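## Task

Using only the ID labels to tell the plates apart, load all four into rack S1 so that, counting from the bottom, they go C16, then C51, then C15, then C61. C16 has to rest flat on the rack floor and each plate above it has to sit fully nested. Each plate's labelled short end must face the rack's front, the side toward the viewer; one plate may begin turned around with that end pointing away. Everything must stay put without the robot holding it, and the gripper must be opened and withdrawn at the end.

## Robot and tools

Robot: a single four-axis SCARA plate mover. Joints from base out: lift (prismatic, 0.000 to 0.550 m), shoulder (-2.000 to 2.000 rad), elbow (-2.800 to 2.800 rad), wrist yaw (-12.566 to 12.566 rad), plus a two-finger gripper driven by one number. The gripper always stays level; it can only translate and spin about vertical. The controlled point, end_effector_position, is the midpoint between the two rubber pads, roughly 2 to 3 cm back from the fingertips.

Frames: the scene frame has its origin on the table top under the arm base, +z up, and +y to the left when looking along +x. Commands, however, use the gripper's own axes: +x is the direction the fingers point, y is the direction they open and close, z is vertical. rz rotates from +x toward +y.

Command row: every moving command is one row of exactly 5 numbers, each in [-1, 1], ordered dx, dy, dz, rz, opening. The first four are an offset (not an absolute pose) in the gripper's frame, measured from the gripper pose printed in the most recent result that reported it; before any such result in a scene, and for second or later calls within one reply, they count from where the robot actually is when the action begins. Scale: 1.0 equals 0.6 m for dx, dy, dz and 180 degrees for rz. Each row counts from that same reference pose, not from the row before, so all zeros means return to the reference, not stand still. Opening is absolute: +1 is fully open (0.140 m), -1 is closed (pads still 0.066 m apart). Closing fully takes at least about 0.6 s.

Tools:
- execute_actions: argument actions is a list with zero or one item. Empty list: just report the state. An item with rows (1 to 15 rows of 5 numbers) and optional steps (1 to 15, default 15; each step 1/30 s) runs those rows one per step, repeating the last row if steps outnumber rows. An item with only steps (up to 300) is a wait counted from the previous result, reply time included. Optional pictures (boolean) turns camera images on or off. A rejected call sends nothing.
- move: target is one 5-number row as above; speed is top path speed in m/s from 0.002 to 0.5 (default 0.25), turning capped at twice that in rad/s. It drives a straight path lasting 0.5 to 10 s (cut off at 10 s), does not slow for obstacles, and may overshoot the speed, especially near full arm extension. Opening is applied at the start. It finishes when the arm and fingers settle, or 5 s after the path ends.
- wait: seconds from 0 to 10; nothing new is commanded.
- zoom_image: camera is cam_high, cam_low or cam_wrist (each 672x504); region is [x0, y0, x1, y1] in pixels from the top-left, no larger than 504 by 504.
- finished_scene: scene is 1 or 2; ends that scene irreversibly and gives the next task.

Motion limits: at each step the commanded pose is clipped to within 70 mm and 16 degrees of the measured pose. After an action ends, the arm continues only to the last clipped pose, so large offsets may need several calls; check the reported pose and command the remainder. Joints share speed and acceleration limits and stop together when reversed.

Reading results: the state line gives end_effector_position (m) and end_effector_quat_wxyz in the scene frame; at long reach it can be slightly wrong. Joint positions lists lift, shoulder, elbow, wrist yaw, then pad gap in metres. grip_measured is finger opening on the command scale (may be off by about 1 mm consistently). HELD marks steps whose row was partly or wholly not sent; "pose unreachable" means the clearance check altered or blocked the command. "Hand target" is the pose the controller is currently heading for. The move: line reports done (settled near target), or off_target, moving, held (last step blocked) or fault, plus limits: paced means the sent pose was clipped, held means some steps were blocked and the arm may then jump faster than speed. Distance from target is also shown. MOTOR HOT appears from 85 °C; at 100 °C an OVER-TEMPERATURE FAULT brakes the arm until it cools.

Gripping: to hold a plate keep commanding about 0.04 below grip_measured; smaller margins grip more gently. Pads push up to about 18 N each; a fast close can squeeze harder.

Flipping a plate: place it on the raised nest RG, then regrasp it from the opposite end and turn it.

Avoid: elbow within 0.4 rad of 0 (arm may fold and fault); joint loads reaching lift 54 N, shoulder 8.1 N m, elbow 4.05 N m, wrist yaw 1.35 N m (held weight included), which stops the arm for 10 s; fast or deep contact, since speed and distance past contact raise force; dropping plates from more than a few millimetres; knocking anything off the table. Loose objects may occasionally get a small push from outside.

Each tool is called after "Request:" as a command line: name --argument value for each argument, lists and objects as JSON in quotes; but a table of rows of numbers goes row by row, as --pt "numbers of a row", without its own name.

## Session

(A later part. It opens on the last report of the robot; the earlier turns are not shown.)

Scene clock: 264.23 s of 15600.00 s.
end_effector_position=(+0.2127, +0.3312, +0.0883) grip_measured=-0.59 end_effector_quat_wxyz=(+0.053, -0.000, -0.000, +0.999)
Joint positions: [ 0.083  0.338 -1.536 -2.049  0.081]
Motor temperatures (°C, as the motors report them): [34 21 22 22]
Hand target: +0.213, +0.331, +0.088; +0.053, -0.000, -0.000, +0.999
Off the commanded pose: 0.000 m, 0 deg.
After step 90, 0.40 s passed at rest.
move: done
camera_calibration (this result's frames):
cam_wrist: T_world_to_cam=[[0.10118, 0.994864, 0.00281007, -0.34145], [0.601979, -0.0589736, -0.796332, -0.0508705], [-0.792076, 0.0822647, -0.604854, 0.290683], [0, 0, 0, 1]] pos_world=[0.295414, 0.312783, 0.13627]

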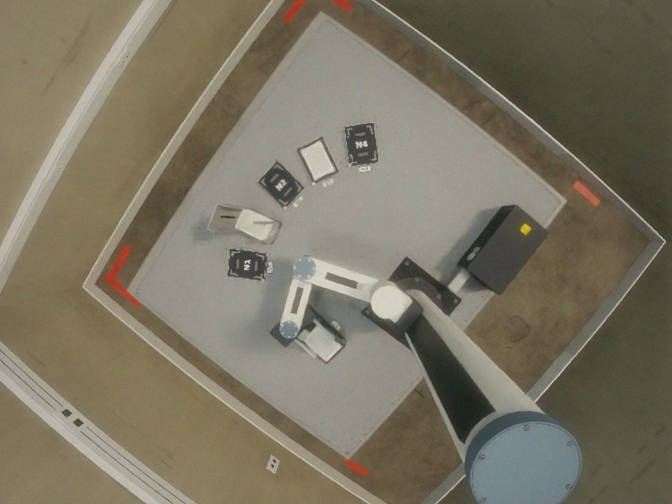

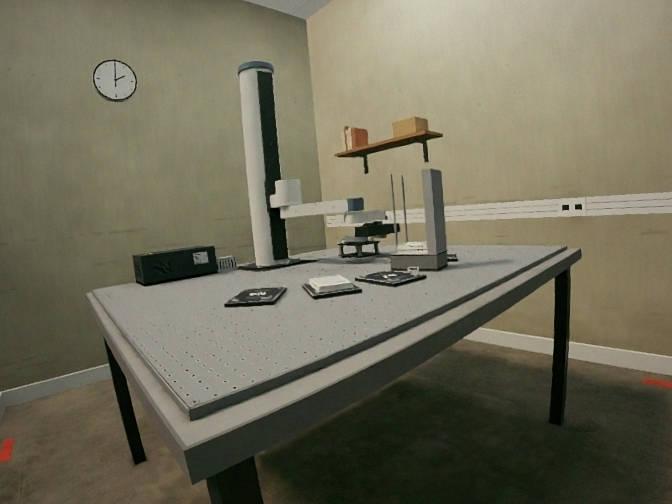

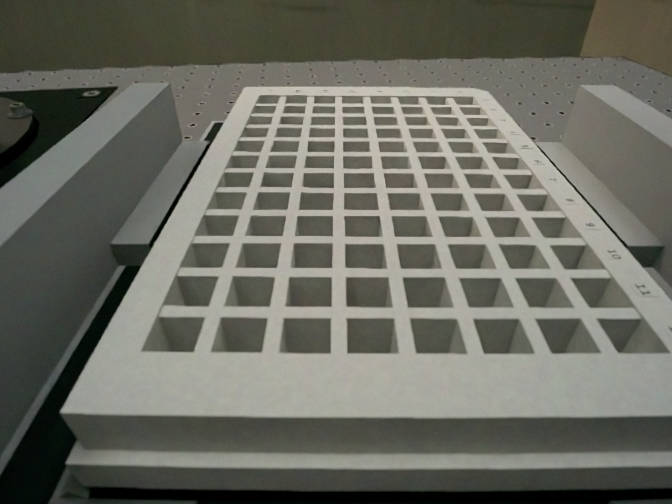

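Matches. Lower 4 mm.

Request:
move --target '[0,0,-0.007,0,-0.63]' --speed 0.01

Request:
move --target '[0,0,0,0,0.1]'

Scene clock: 268.37 s of 15600.00 s.
end_effector_position=(+0.2127, +0.3312, +0.0841) grip_measured=-0.59 end_effector_quat_wxyz=(+0.053, -0.000, -0.000, +0.999)
Joint positions: [ 0.079  0.338 -1.537 -2.049  0.081]
Motor temperatures (°C, as the motors report them): [34 21 22 22]
Hand target: +0.213, +0.331, +0.084; +0.053, -0.000, -0.000, +0.999
Off the commanded pose: 0.000 m, 0 deg.
After step 90, 0.43 s passed at rest.
move: done
camera_calibration (this result's frames):
cam_wrist: T_world_to_cam=[[0.101175, 0.994865, 0.00281007, -0.341439], [0.601979, -0.0589705, -0.796332, -0.0542337], [-0.792076, 0.0822608, -0.604854, 0.288133], [0, 0, 0, 1]] pos_world=[0.295416, 0.312785, 0.13205]

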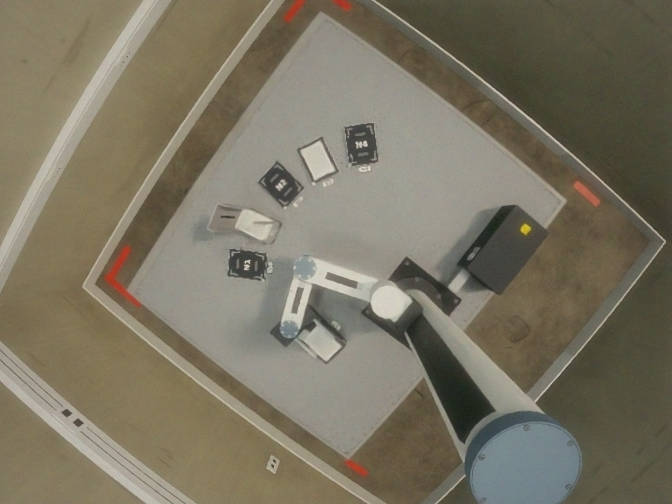

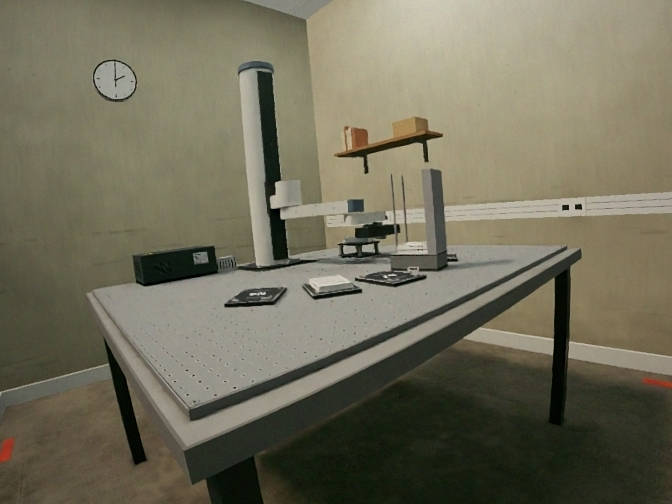

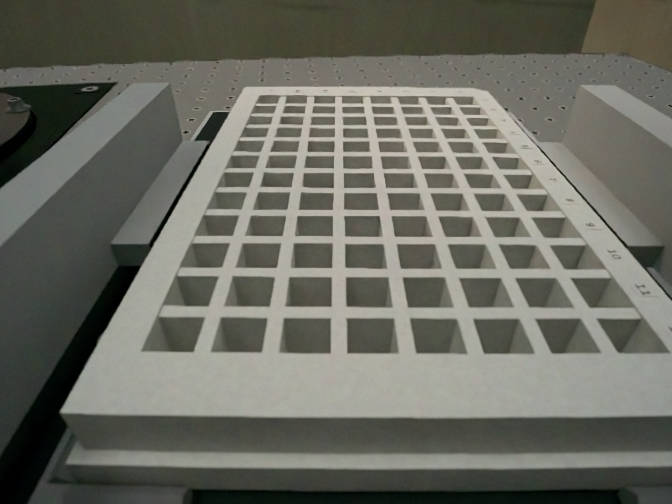

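Scene clock: 268.87 s of 15600.00 s.
end_effector_position=(+0.2127, +0.3312, +0.0841) grip_measured=+0.10 end_effector_quat_wxyz=(+0.053, -0.000, -0.000, +0.999)
Joint positions: [ 0.079  0.338 -1.537 -2.049  0.107]
Motor temperatures (°C, as the motors report them): [34 21 22 22]
Hand target: +0.213, +0.331, +0.084; +0.053, -0.000, -0.000, +0.999
Off the commanded pose: 0.000 m, 0 deg.
move: done
camera_calibration (this result's frames):
cam_wrist: T_world_to_cam=[[0.101172, 0.994865, 0.00281007, -0.341437], [0.601979, -0.0589684, -0.796332, -0.0542344], [-0.792077, 0.082258, -0.604854, 0.288134], [0, 0, 0, 1]] pos_world=[0.295416, 0.312785, 0.13205]

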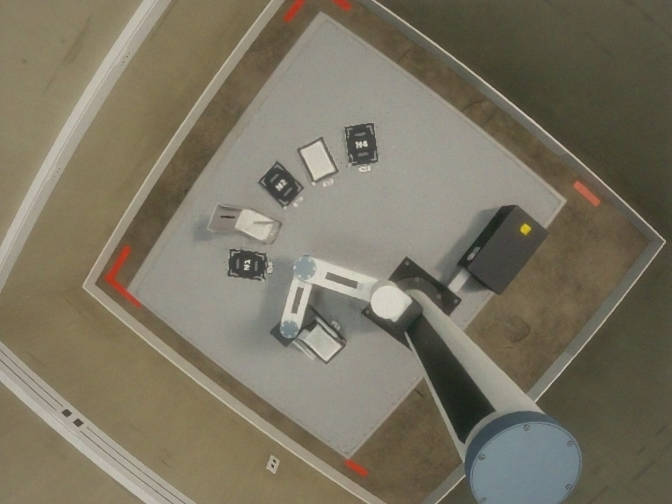

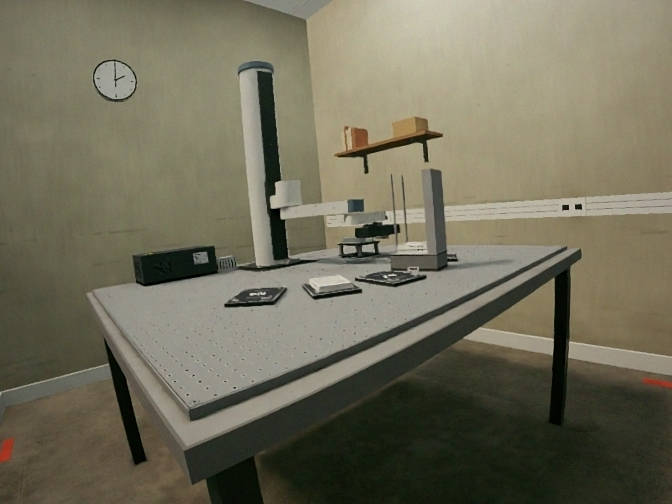

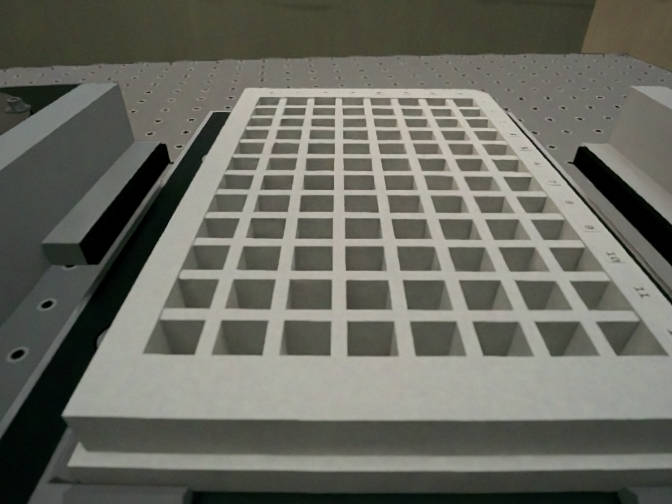

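Request:
move --target '[0,0,0.0265,0,0.1]' --speed 0.1

Request:
move --target '[0.02,0,0,0.995,0.1]' --speed 0.5

Request:
move --target '[0,0,0,0.005,0.1]'

Scene clock: 276.13 s of 15600.00 s.
end_effector_position=(+0.2127, +0.3312, +0.1000) grip_measured=+0.10 end_effector_quat_wxyz=(+0.053, -0.000, -0.000, +0.999)
Joint positions: [ 0.095  0.338 -1.537 -2.049  0.107]
Motor temperatures (°C, as the motors report them): [34 21 22 22]
Hand target: +0.213, +0.331, +0.100; +0.053, -0.000, -0.000, +0.999
Off the commanded pose: 0.000 m, 0 deg.
After step 90, 3.57 s passed at rest.
move: done
camera_calibration (this result's frames):
cam_wrist: T_world_to_cam=[[0.101176, 0.994865, 0.00281007, -0.341484], [0.601979, -0.058971, -0.796332, -0.0415451], [-0.792076, 0.0822614, -0.604854, 0.297771], [0, 0, 0, 1]] pos_world=[0.295417, 0.312785, 0.147984]

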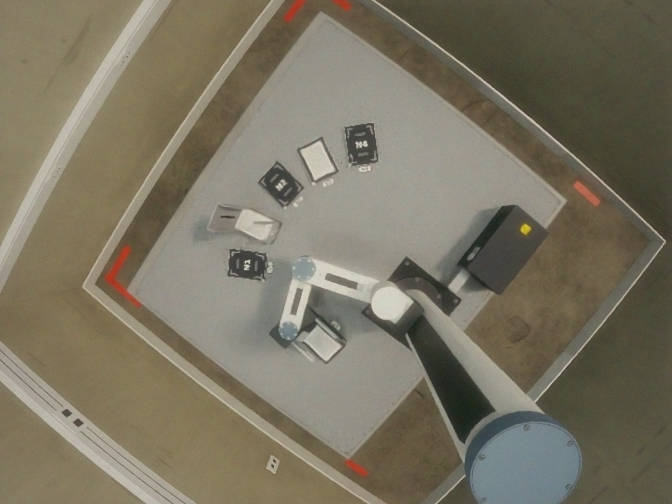

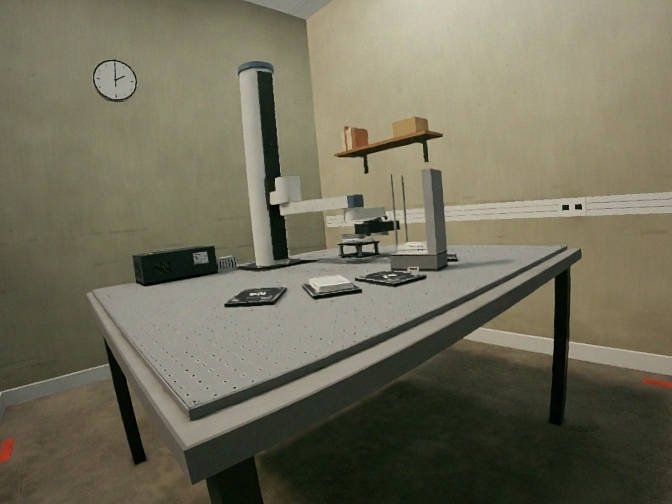

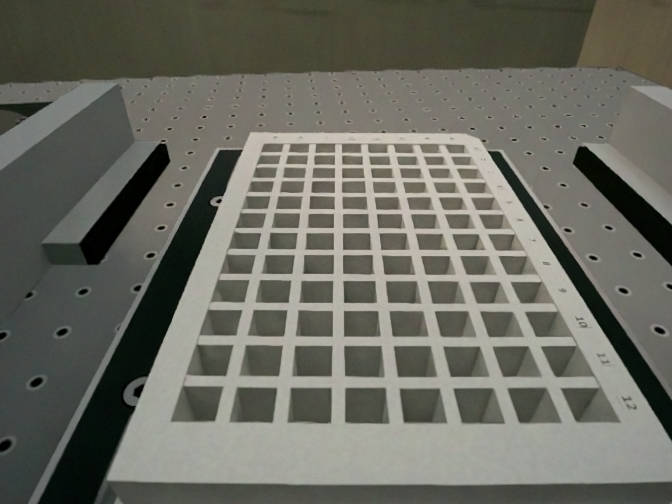

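Scene clock: 279.67 s of 15600.00 s.
end_effector_position=(+0.2008, +0.3326, +0.1000) grip_measured=+0.10 end_effector_quat_wxyz=(+0.998, +0.000, +0.000, -0.061)
Joint positions: [ 0.095  1.172 -1.564  0.27   0.107]
Motor temperatures (°C, as the motors report them): [34 21 22 22]
Hand target: +0.201, +0.333, +0.100; +0.998, +0.000, +0.000, -0.061
Off the commanded pose: 0.000 m, 0 deg.
move: done
camera_calibration (this result's frames):
cam_wrist: T_world_to_cam=[[-0.116786, -0.993153, 0.00281007, 0.363326], [-0.600979, 0.0684166, -0.796332, 0.164869], [0.790687, -0.0946892, -0.604854, 0.0292822], [0, 0, 0, 1]] pos_world=[0.118361, 0.352331, 0.147981]

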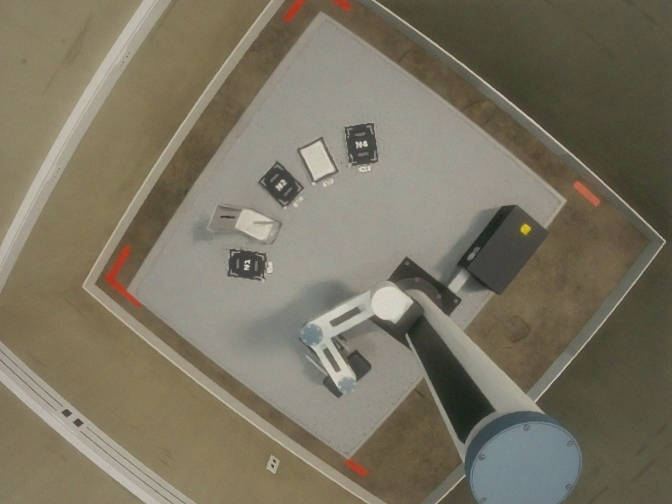

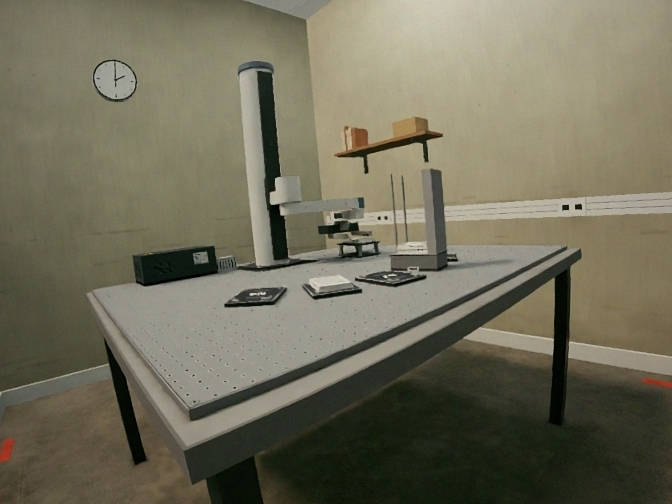

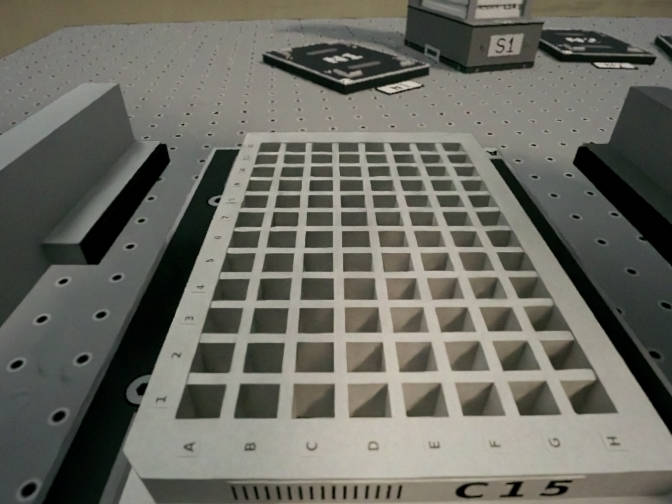

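Scene clock: 280.37 s of 15600.00 s.
end_effector_position=(+0.2008, +0.3326, +0.1000) grip_measured=+0.10 end_effector_quat_wxyz=(+0.999, +0.000, +0.000, -0.053)
Joint positions: [ 0.095  1.17  -1.553  0.276  0.107]
Motor temperatures (°C, as the motors report them): [34 21 22 22]
Hand target: +0.201, +0.333, +0.100; +0.999, +0.000, +0.000, -0.053
Off the commanded pose: 0.000 m, 0 deg.
move: done
camera_calibration (this result's frames):
cam_wrist: T_world_to_cam=[[-0.101705, -0.994811, 0.00281007, 0.360804], [-0.601947, 0.0592909, -0.796332, 0.168079], [0.792032, -0.0826823, -0.604854, 0.0250438], [0, 0, 0, 1]] pos_world=[0.118035, 0.351037, 0.147981]

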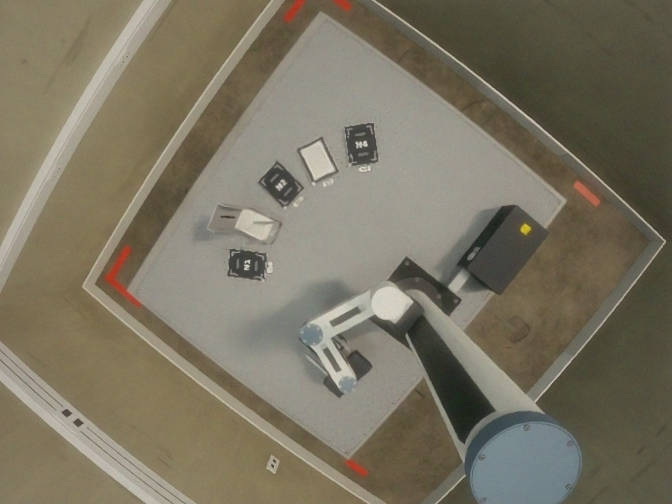

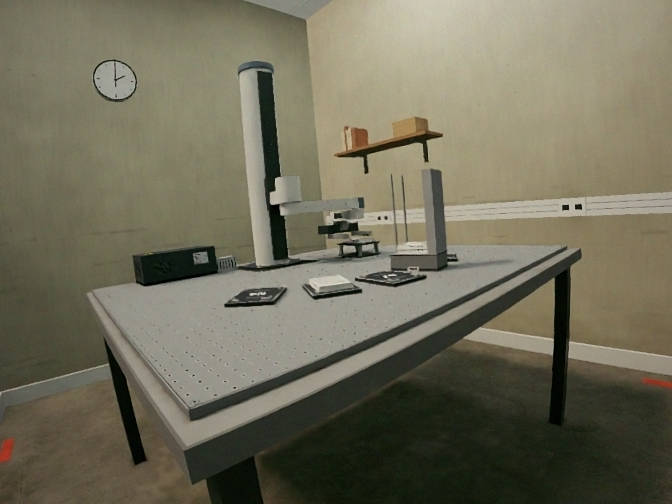

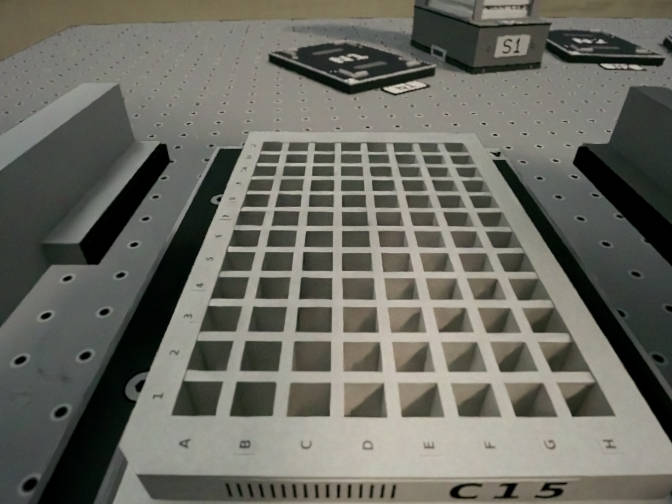

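Request:
move --target '[0.0015,0.0004,-0.0273,0,0.1]' --speed 0.06

Request:
zoom_image --camera "cam_wrist" --region '[40,400,300,504]'

Scene clock: 283.67 s of 15600.00 s.
end_effector_position=(+0.2017, +0.3327, +0.0836) grip_measured=+0.10 end_effector_quat_wxyz=(+0.999, +0.000, +0.000, -0.053)
Joint positions: [ 0.079  1.167 -1.552  0.278  0.107]
Motor temperatures (°C, as the motors report them): [34 21 22 22]
Hand target: +0.202, +0.333, +0.084; +0.999, +0.000, +0.000, -0.053
Off the commanded pose: 0.000 m, 0 deg.
move: done
camera_calibration (this result's frames):
cam_wrist: T_world_to_cam=[[-0.102279, -0.994752, 0.00281007, 0.361139], [-0.601913, 0.0596385, -0.796332, 0.155417], [0.791985, -0.0831397, -0.604854, 0.0145784], [0, 0, 0, 1]] pos_world=[0.118939, 0.351187, 0.131566]

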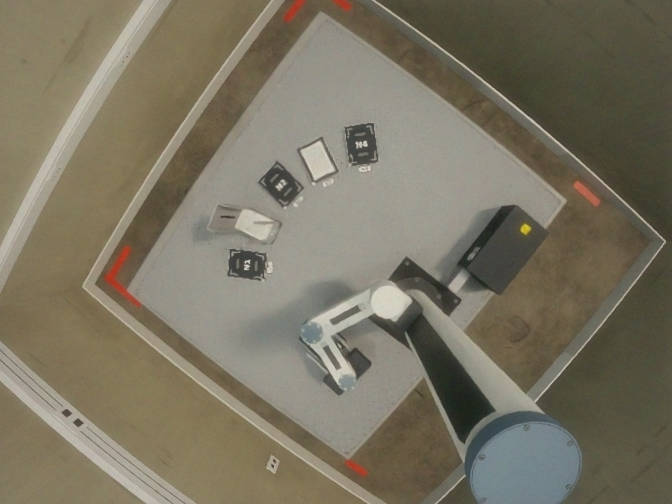

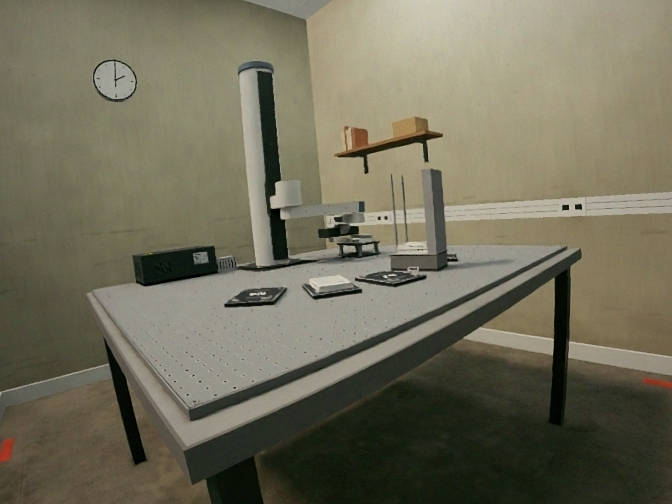

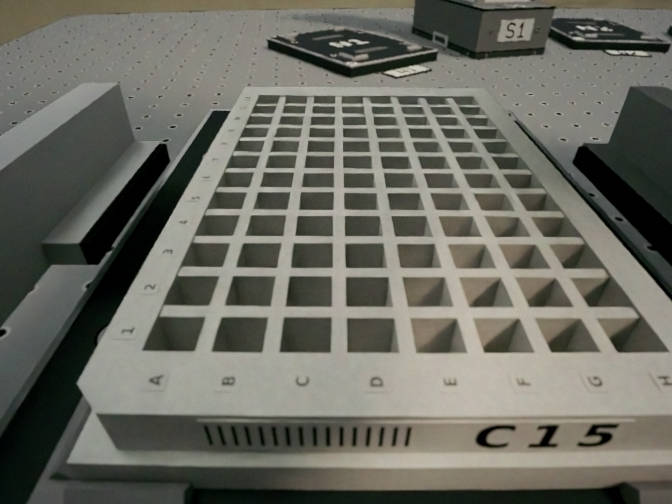

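Region (40, 400, 300, 504) of cam_wrist's 672x504 image, scaled by 1.938, with more detail than that image has; it fills the top 202 rows of this view, and the rest is white.

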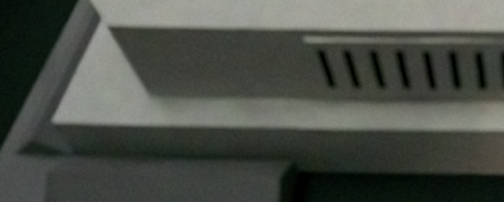

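Request:
move --target '[0,0,0,0.0004,-0.52]' --speed 0.05

Request:
execute_actions --actions '[{"rows":[[0,0,0,0,-0.55],[0,0,0,0,-0.57],[0,0,0,0,-0.59],[0,0,0,0,-0.61],[0,0,0,0,-0.63]],"steps":9}]' --pictures false

Request:
move --target '[0,0,0.4273,0,-0.63]' --speed 0.3

Request:
zoom_image --camera "cam_wrist" --region '[40,400,300,504]'

Scene clock: 291.17 s of 15600.00 s.
end_effector_position=(+0.2016, +0.3327, +0.0836) grip_measured=-0.52 end_effector_quat_wxyz=(+0.999, +0.000, +0.000, -0.053)
Joint positions: [ 0.079  1.167 -1.552  0.278  0.084]
Motor temperatures (°C, as the motors report them): [34 21 22 22]
Hand target: +0.202, +0.333, +0.084; +0.999, +0.000, +0.000, -0.053
Off the commanded pose: 0.000 m, 0 deg.
After step 90, 3.80 s passed at rest.
move: done
camera_calibration (this result's frames):
cam_wrist: T_world_to_cam=[[-0.101576, -0.994824, 0.00281007, 0.360977], [-0.601955, 0.0592132, -0.796332, 0.155551], [0.792043, -0.08258, -0.604854, 0.0144054], [0, 0, 0, 1]] pos_world=[0.118892, 0.351088, 0.131569]

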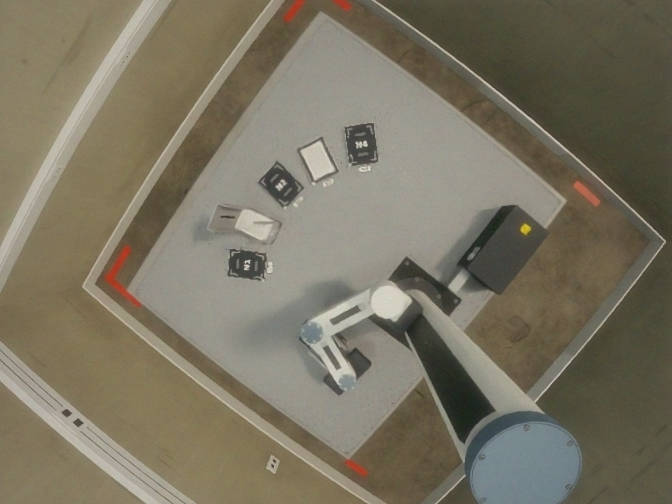

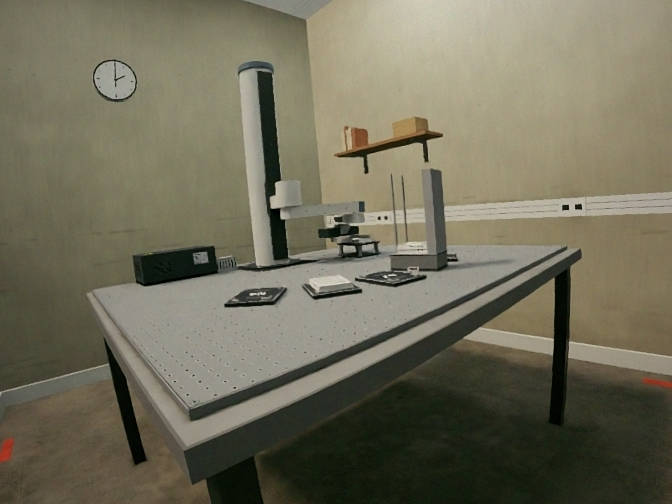

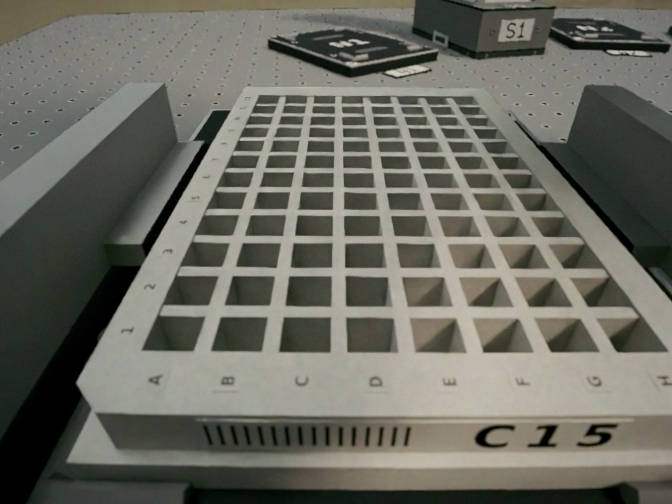

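Scene clock: 291.47 s of 15600.00 s.
end_effector_position=(+0.2016, +0.3327, +0.0836) grip_measured=-0.59 end_effector_quat_wxyz=(+0.999, +0.000, +0.000, -0.053)
Joint positions: [ 0.079  1.167 -1.552  0.278  0.081]
Motor temperatures (°C, as the motors report them): [34 21 22 22]
Hand target: +0.202, +0.333, +0.084; +0.999, +0.000, +0.000, -0.053
Off the commanded pose: 0.000 m, 0 deg.
Steps of this call (steps 1 to 9: all 9 steps of this action). Readings (end_effector_position):
1: (+0.2016, +0.3327, +0.0836)
2: (+0.2016, +0.3327, +0.0836)
4: (+0.2016, +0.3327, +0.0836)
8: (+0.2016, +0.3327, +0.0836)
9: the state above

Scene clock: 293.03 s of 15600.00 s.
end_effector_position=(+0.2016, +0.3327, +0.3400) grip_measured=-0.59 end_effector_quat_wxyz=(+0.999, +0.000, +0.000, -0.053)
Joint positions: [ 0.335  1.167 -1.552  0.278  0.081]
Motor temperatures (°C, as the motors report them): [34 21 22 22]
Hand target: +0.202, +0.333, +0.340; +0.999, +0.000, +0.000, -0.053
Off the commanded pose: 0.000 m, 0 deg.
move: done
camera_calibration (this result's frames):
cam_wrist: T_world_to_cam=[[-0.101523, -0.994829, 0.00281007, 0.360271], [-0.601958, 0.0591811, -0.796332, 0.359745], [0.792048, -0.0825379, -0.604854, 0.169476], [0, 0, 0, 1]] pos_world=[0.118894, 0.351106, 0.387972]

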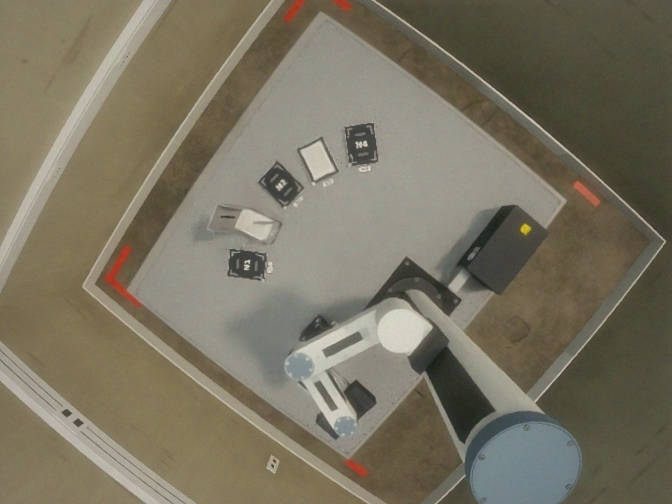

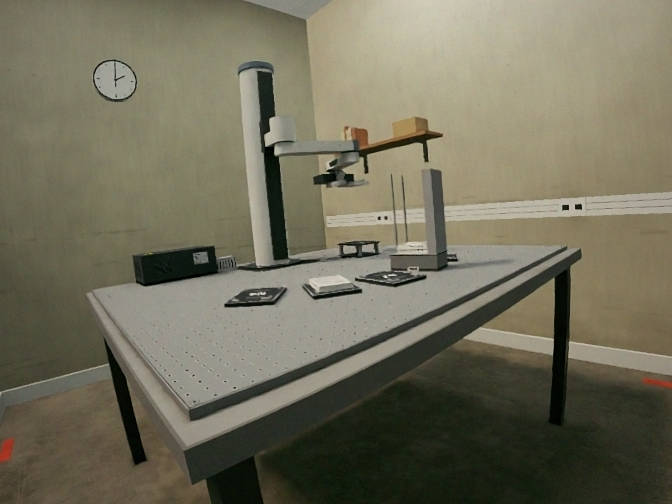

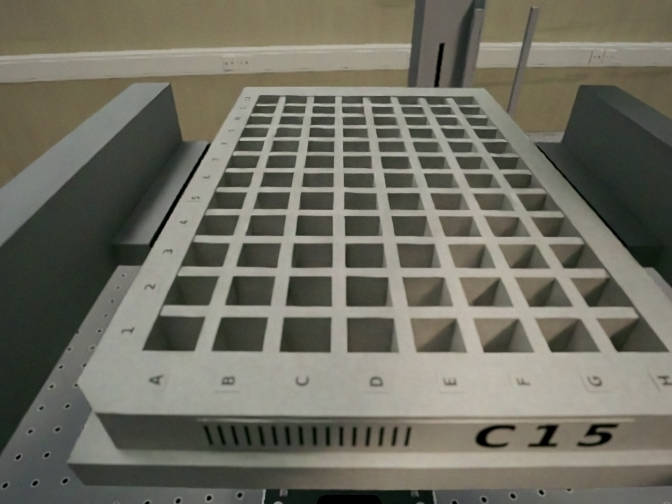

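Region (40, 400, 300, 504) of cam_wrist's 672x504 image, scaled by 1.938, with more detail than that image has; it fills the top 202 rows of this view, and the rest is white.

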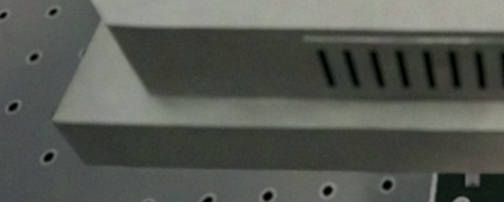

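Request:
move --target '[0.8693,-0.2731,-0.0083,0.1027,-0.63]' --speed 0.3

Scene clock: 298.13 s of 15600.00 s.
end_effector_position=(+0.7025, +0.1140, +0.3351) grip_measured=-0.59 end_effector_quat_wxyz=(+0.994, +0.000, +0.000, +0.108)
Joint positions: [ 0.33  -0.421 -1.749  2.385  0.081]
Motor temperatures (°C, as the motors report them): [34 21 22 22]
Hand target: +0.702, +0.114, +0.335; +0.994, +0.000, +0.000, +0.108
Off the commanded pose: 0.001 m, 0 deg.
move: done
camera_calibration (this result's frames):
cam_wrist: T_world_to_cam=[[0.218654, -0.975798, 0.00281007, -0.0334969], [-0.589731, -0.134438, -0.796332, 0.68373], [0.777437, 0.172464, -0.604854, -0.267104], [0, 0, 0, 1]] pos_world=[0.618197, 0.105299, 0.383011]

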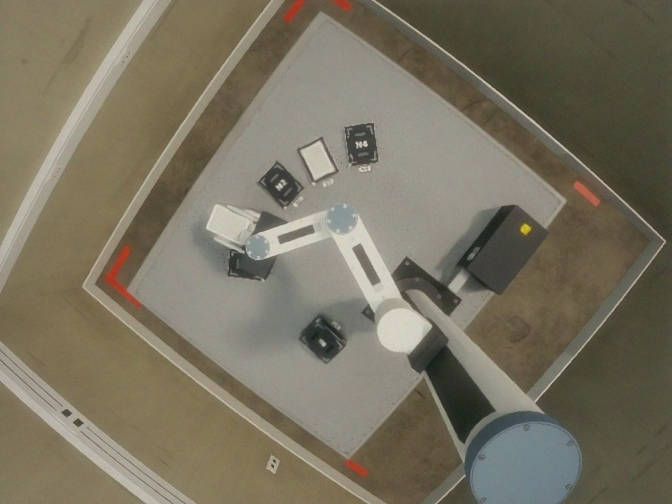

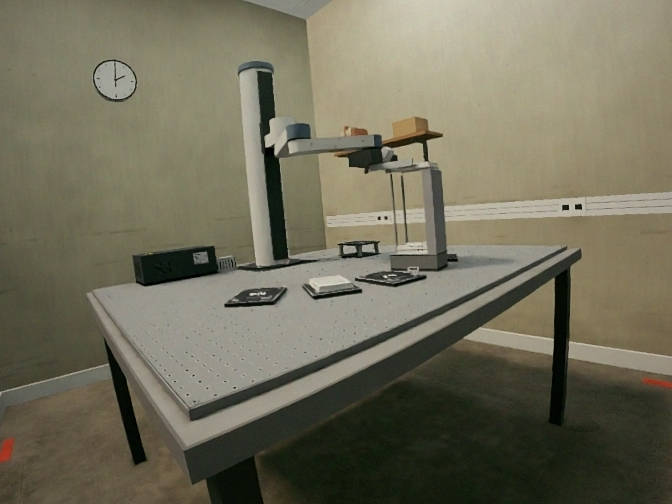

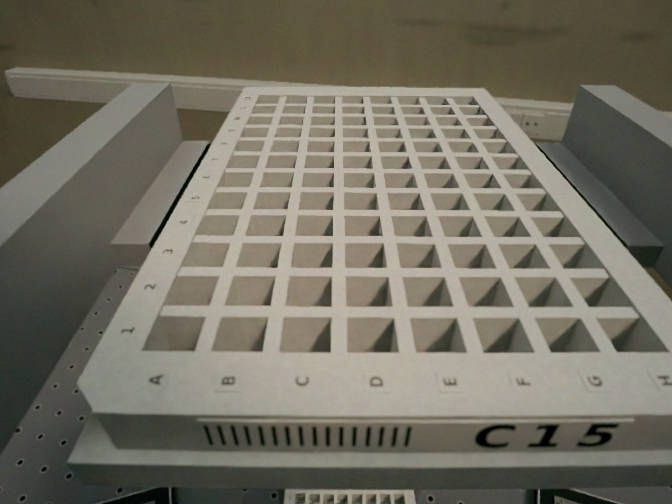

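Request:
move --target '[0.0007,0.0004,-0.008,0,-0.63]' --speed 0.015

Request:
move --target '[0,0,-0.007,0,-0.63]' --speed 0.01

Request:
zoom_image --camera "cam_wrist" --region '[40,400,300,504]'

Scene clock: 302.33 s of 15600.00 s.
end_effector_position=(+0.7028, +0.1143, +0.3302) grip_measured=-0.59 end_effector_quat_wxyz=(+0.994, +0.000, +0.000, +0.108)
Joint positions: [ 0.325 -0.419 -1.751  2.385  0.081]
Motor temperatures (°C, as the motors report them): [34 21 22 22]
Hand target: +0.703, +0.114, +0.330; +0.994, +0.000, +0.000, +0.108
Off the commanded pose: 0.000 m, 0 deg.
After step 90, 0.50 s passed at rest.
move: done
camera_calibration (this result's frames):
cam_wrist: T_world_to_cam=[[0.21832, -0.975873, 0.00281007, -0.0330598], [-0.589777, -0.134237, -0.796332, 0.680127], [0.777496, 0.172198, -0.604854, -0.270337], [0, 0, 0, 1]] pos_world=[0.618526, 0.105587, 0.378185]

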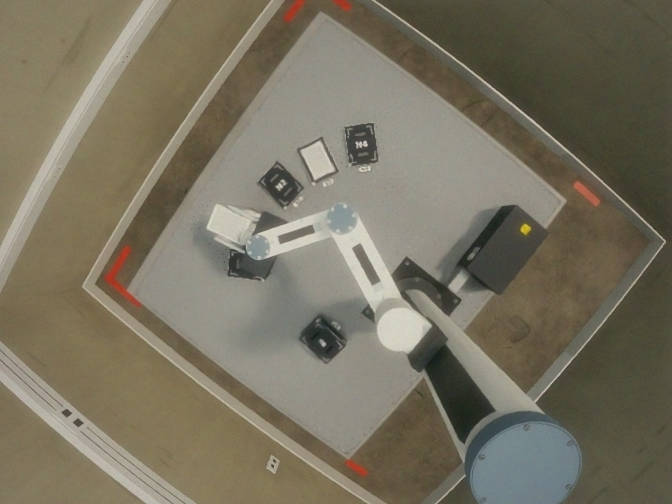

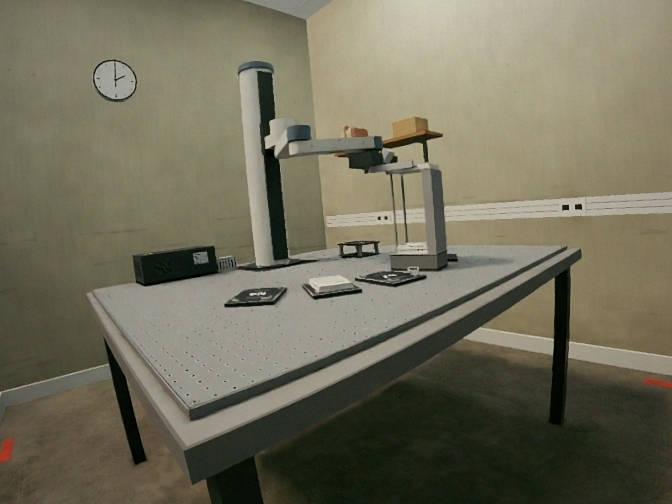

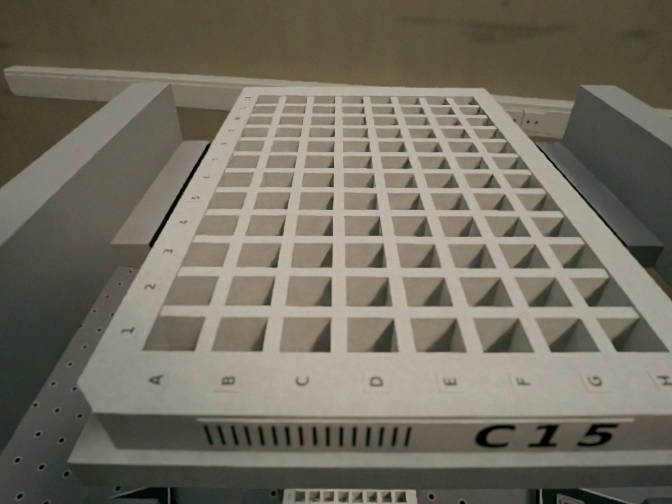

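Scene clock: 303.03 s of 15600.00 s.
end_effector_position=(+0.7028, +0.1143, +0.3260) grip_measured=-0.59 end_effector_quat_wxyz=(+0.994, +0.000, +0.000, +0.108)
Joint positions: [ 0.321 -0.419 -1.751  2.385  0.081]
Motor temperatures (°C, as the motors report them): [34 21 22 22]
Hand target: +0.703, +0.114, +0.326; +0.994, +0.000, +0.000, +0.108
Off the commanded pose: 0.000 m, 0 deg.
move: done
camera_calibration (this result's frames):
cam_wrist: T_world_to_cam=[[0.218312, -0.975875, 0.00281007, -0.0330468], [-0.589778, -0.134232, -0.796332, 0.676766], [0.777497, 0.172191, -0.604854, -0.27289], [0, 0, 0, 1]] pos_world=[0.618527, 0.105583, 0.373965]

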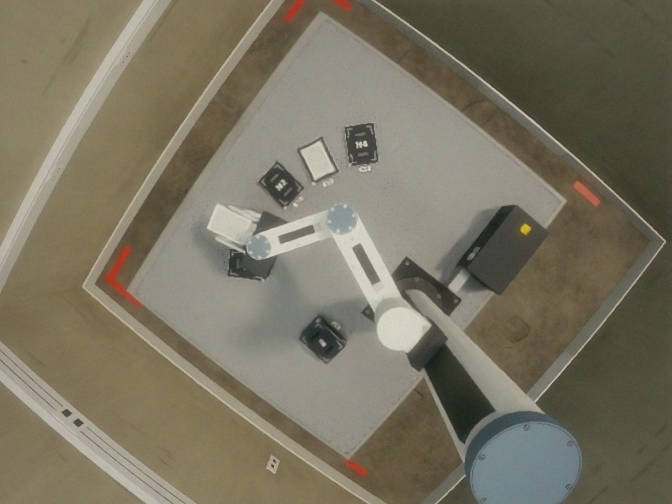

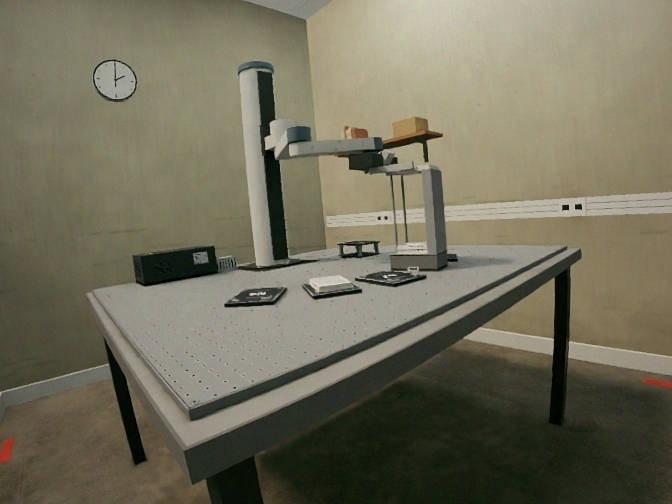

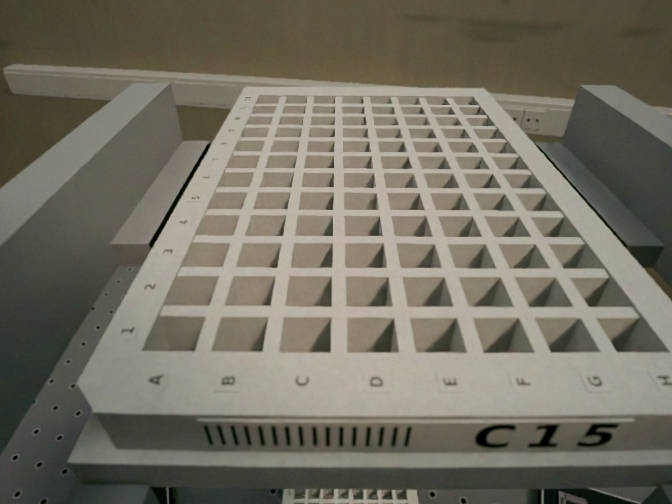

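Region (40, 400, 300, 504) of cam_wrist's 672x504 image, scaled by 1.938, with more detail than that image has; it fills the top 202 rows of this view, and the rest is white.

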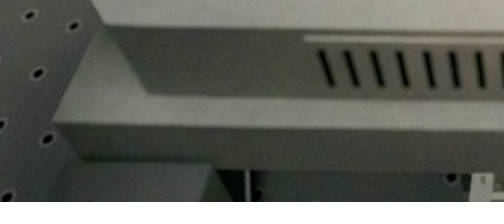

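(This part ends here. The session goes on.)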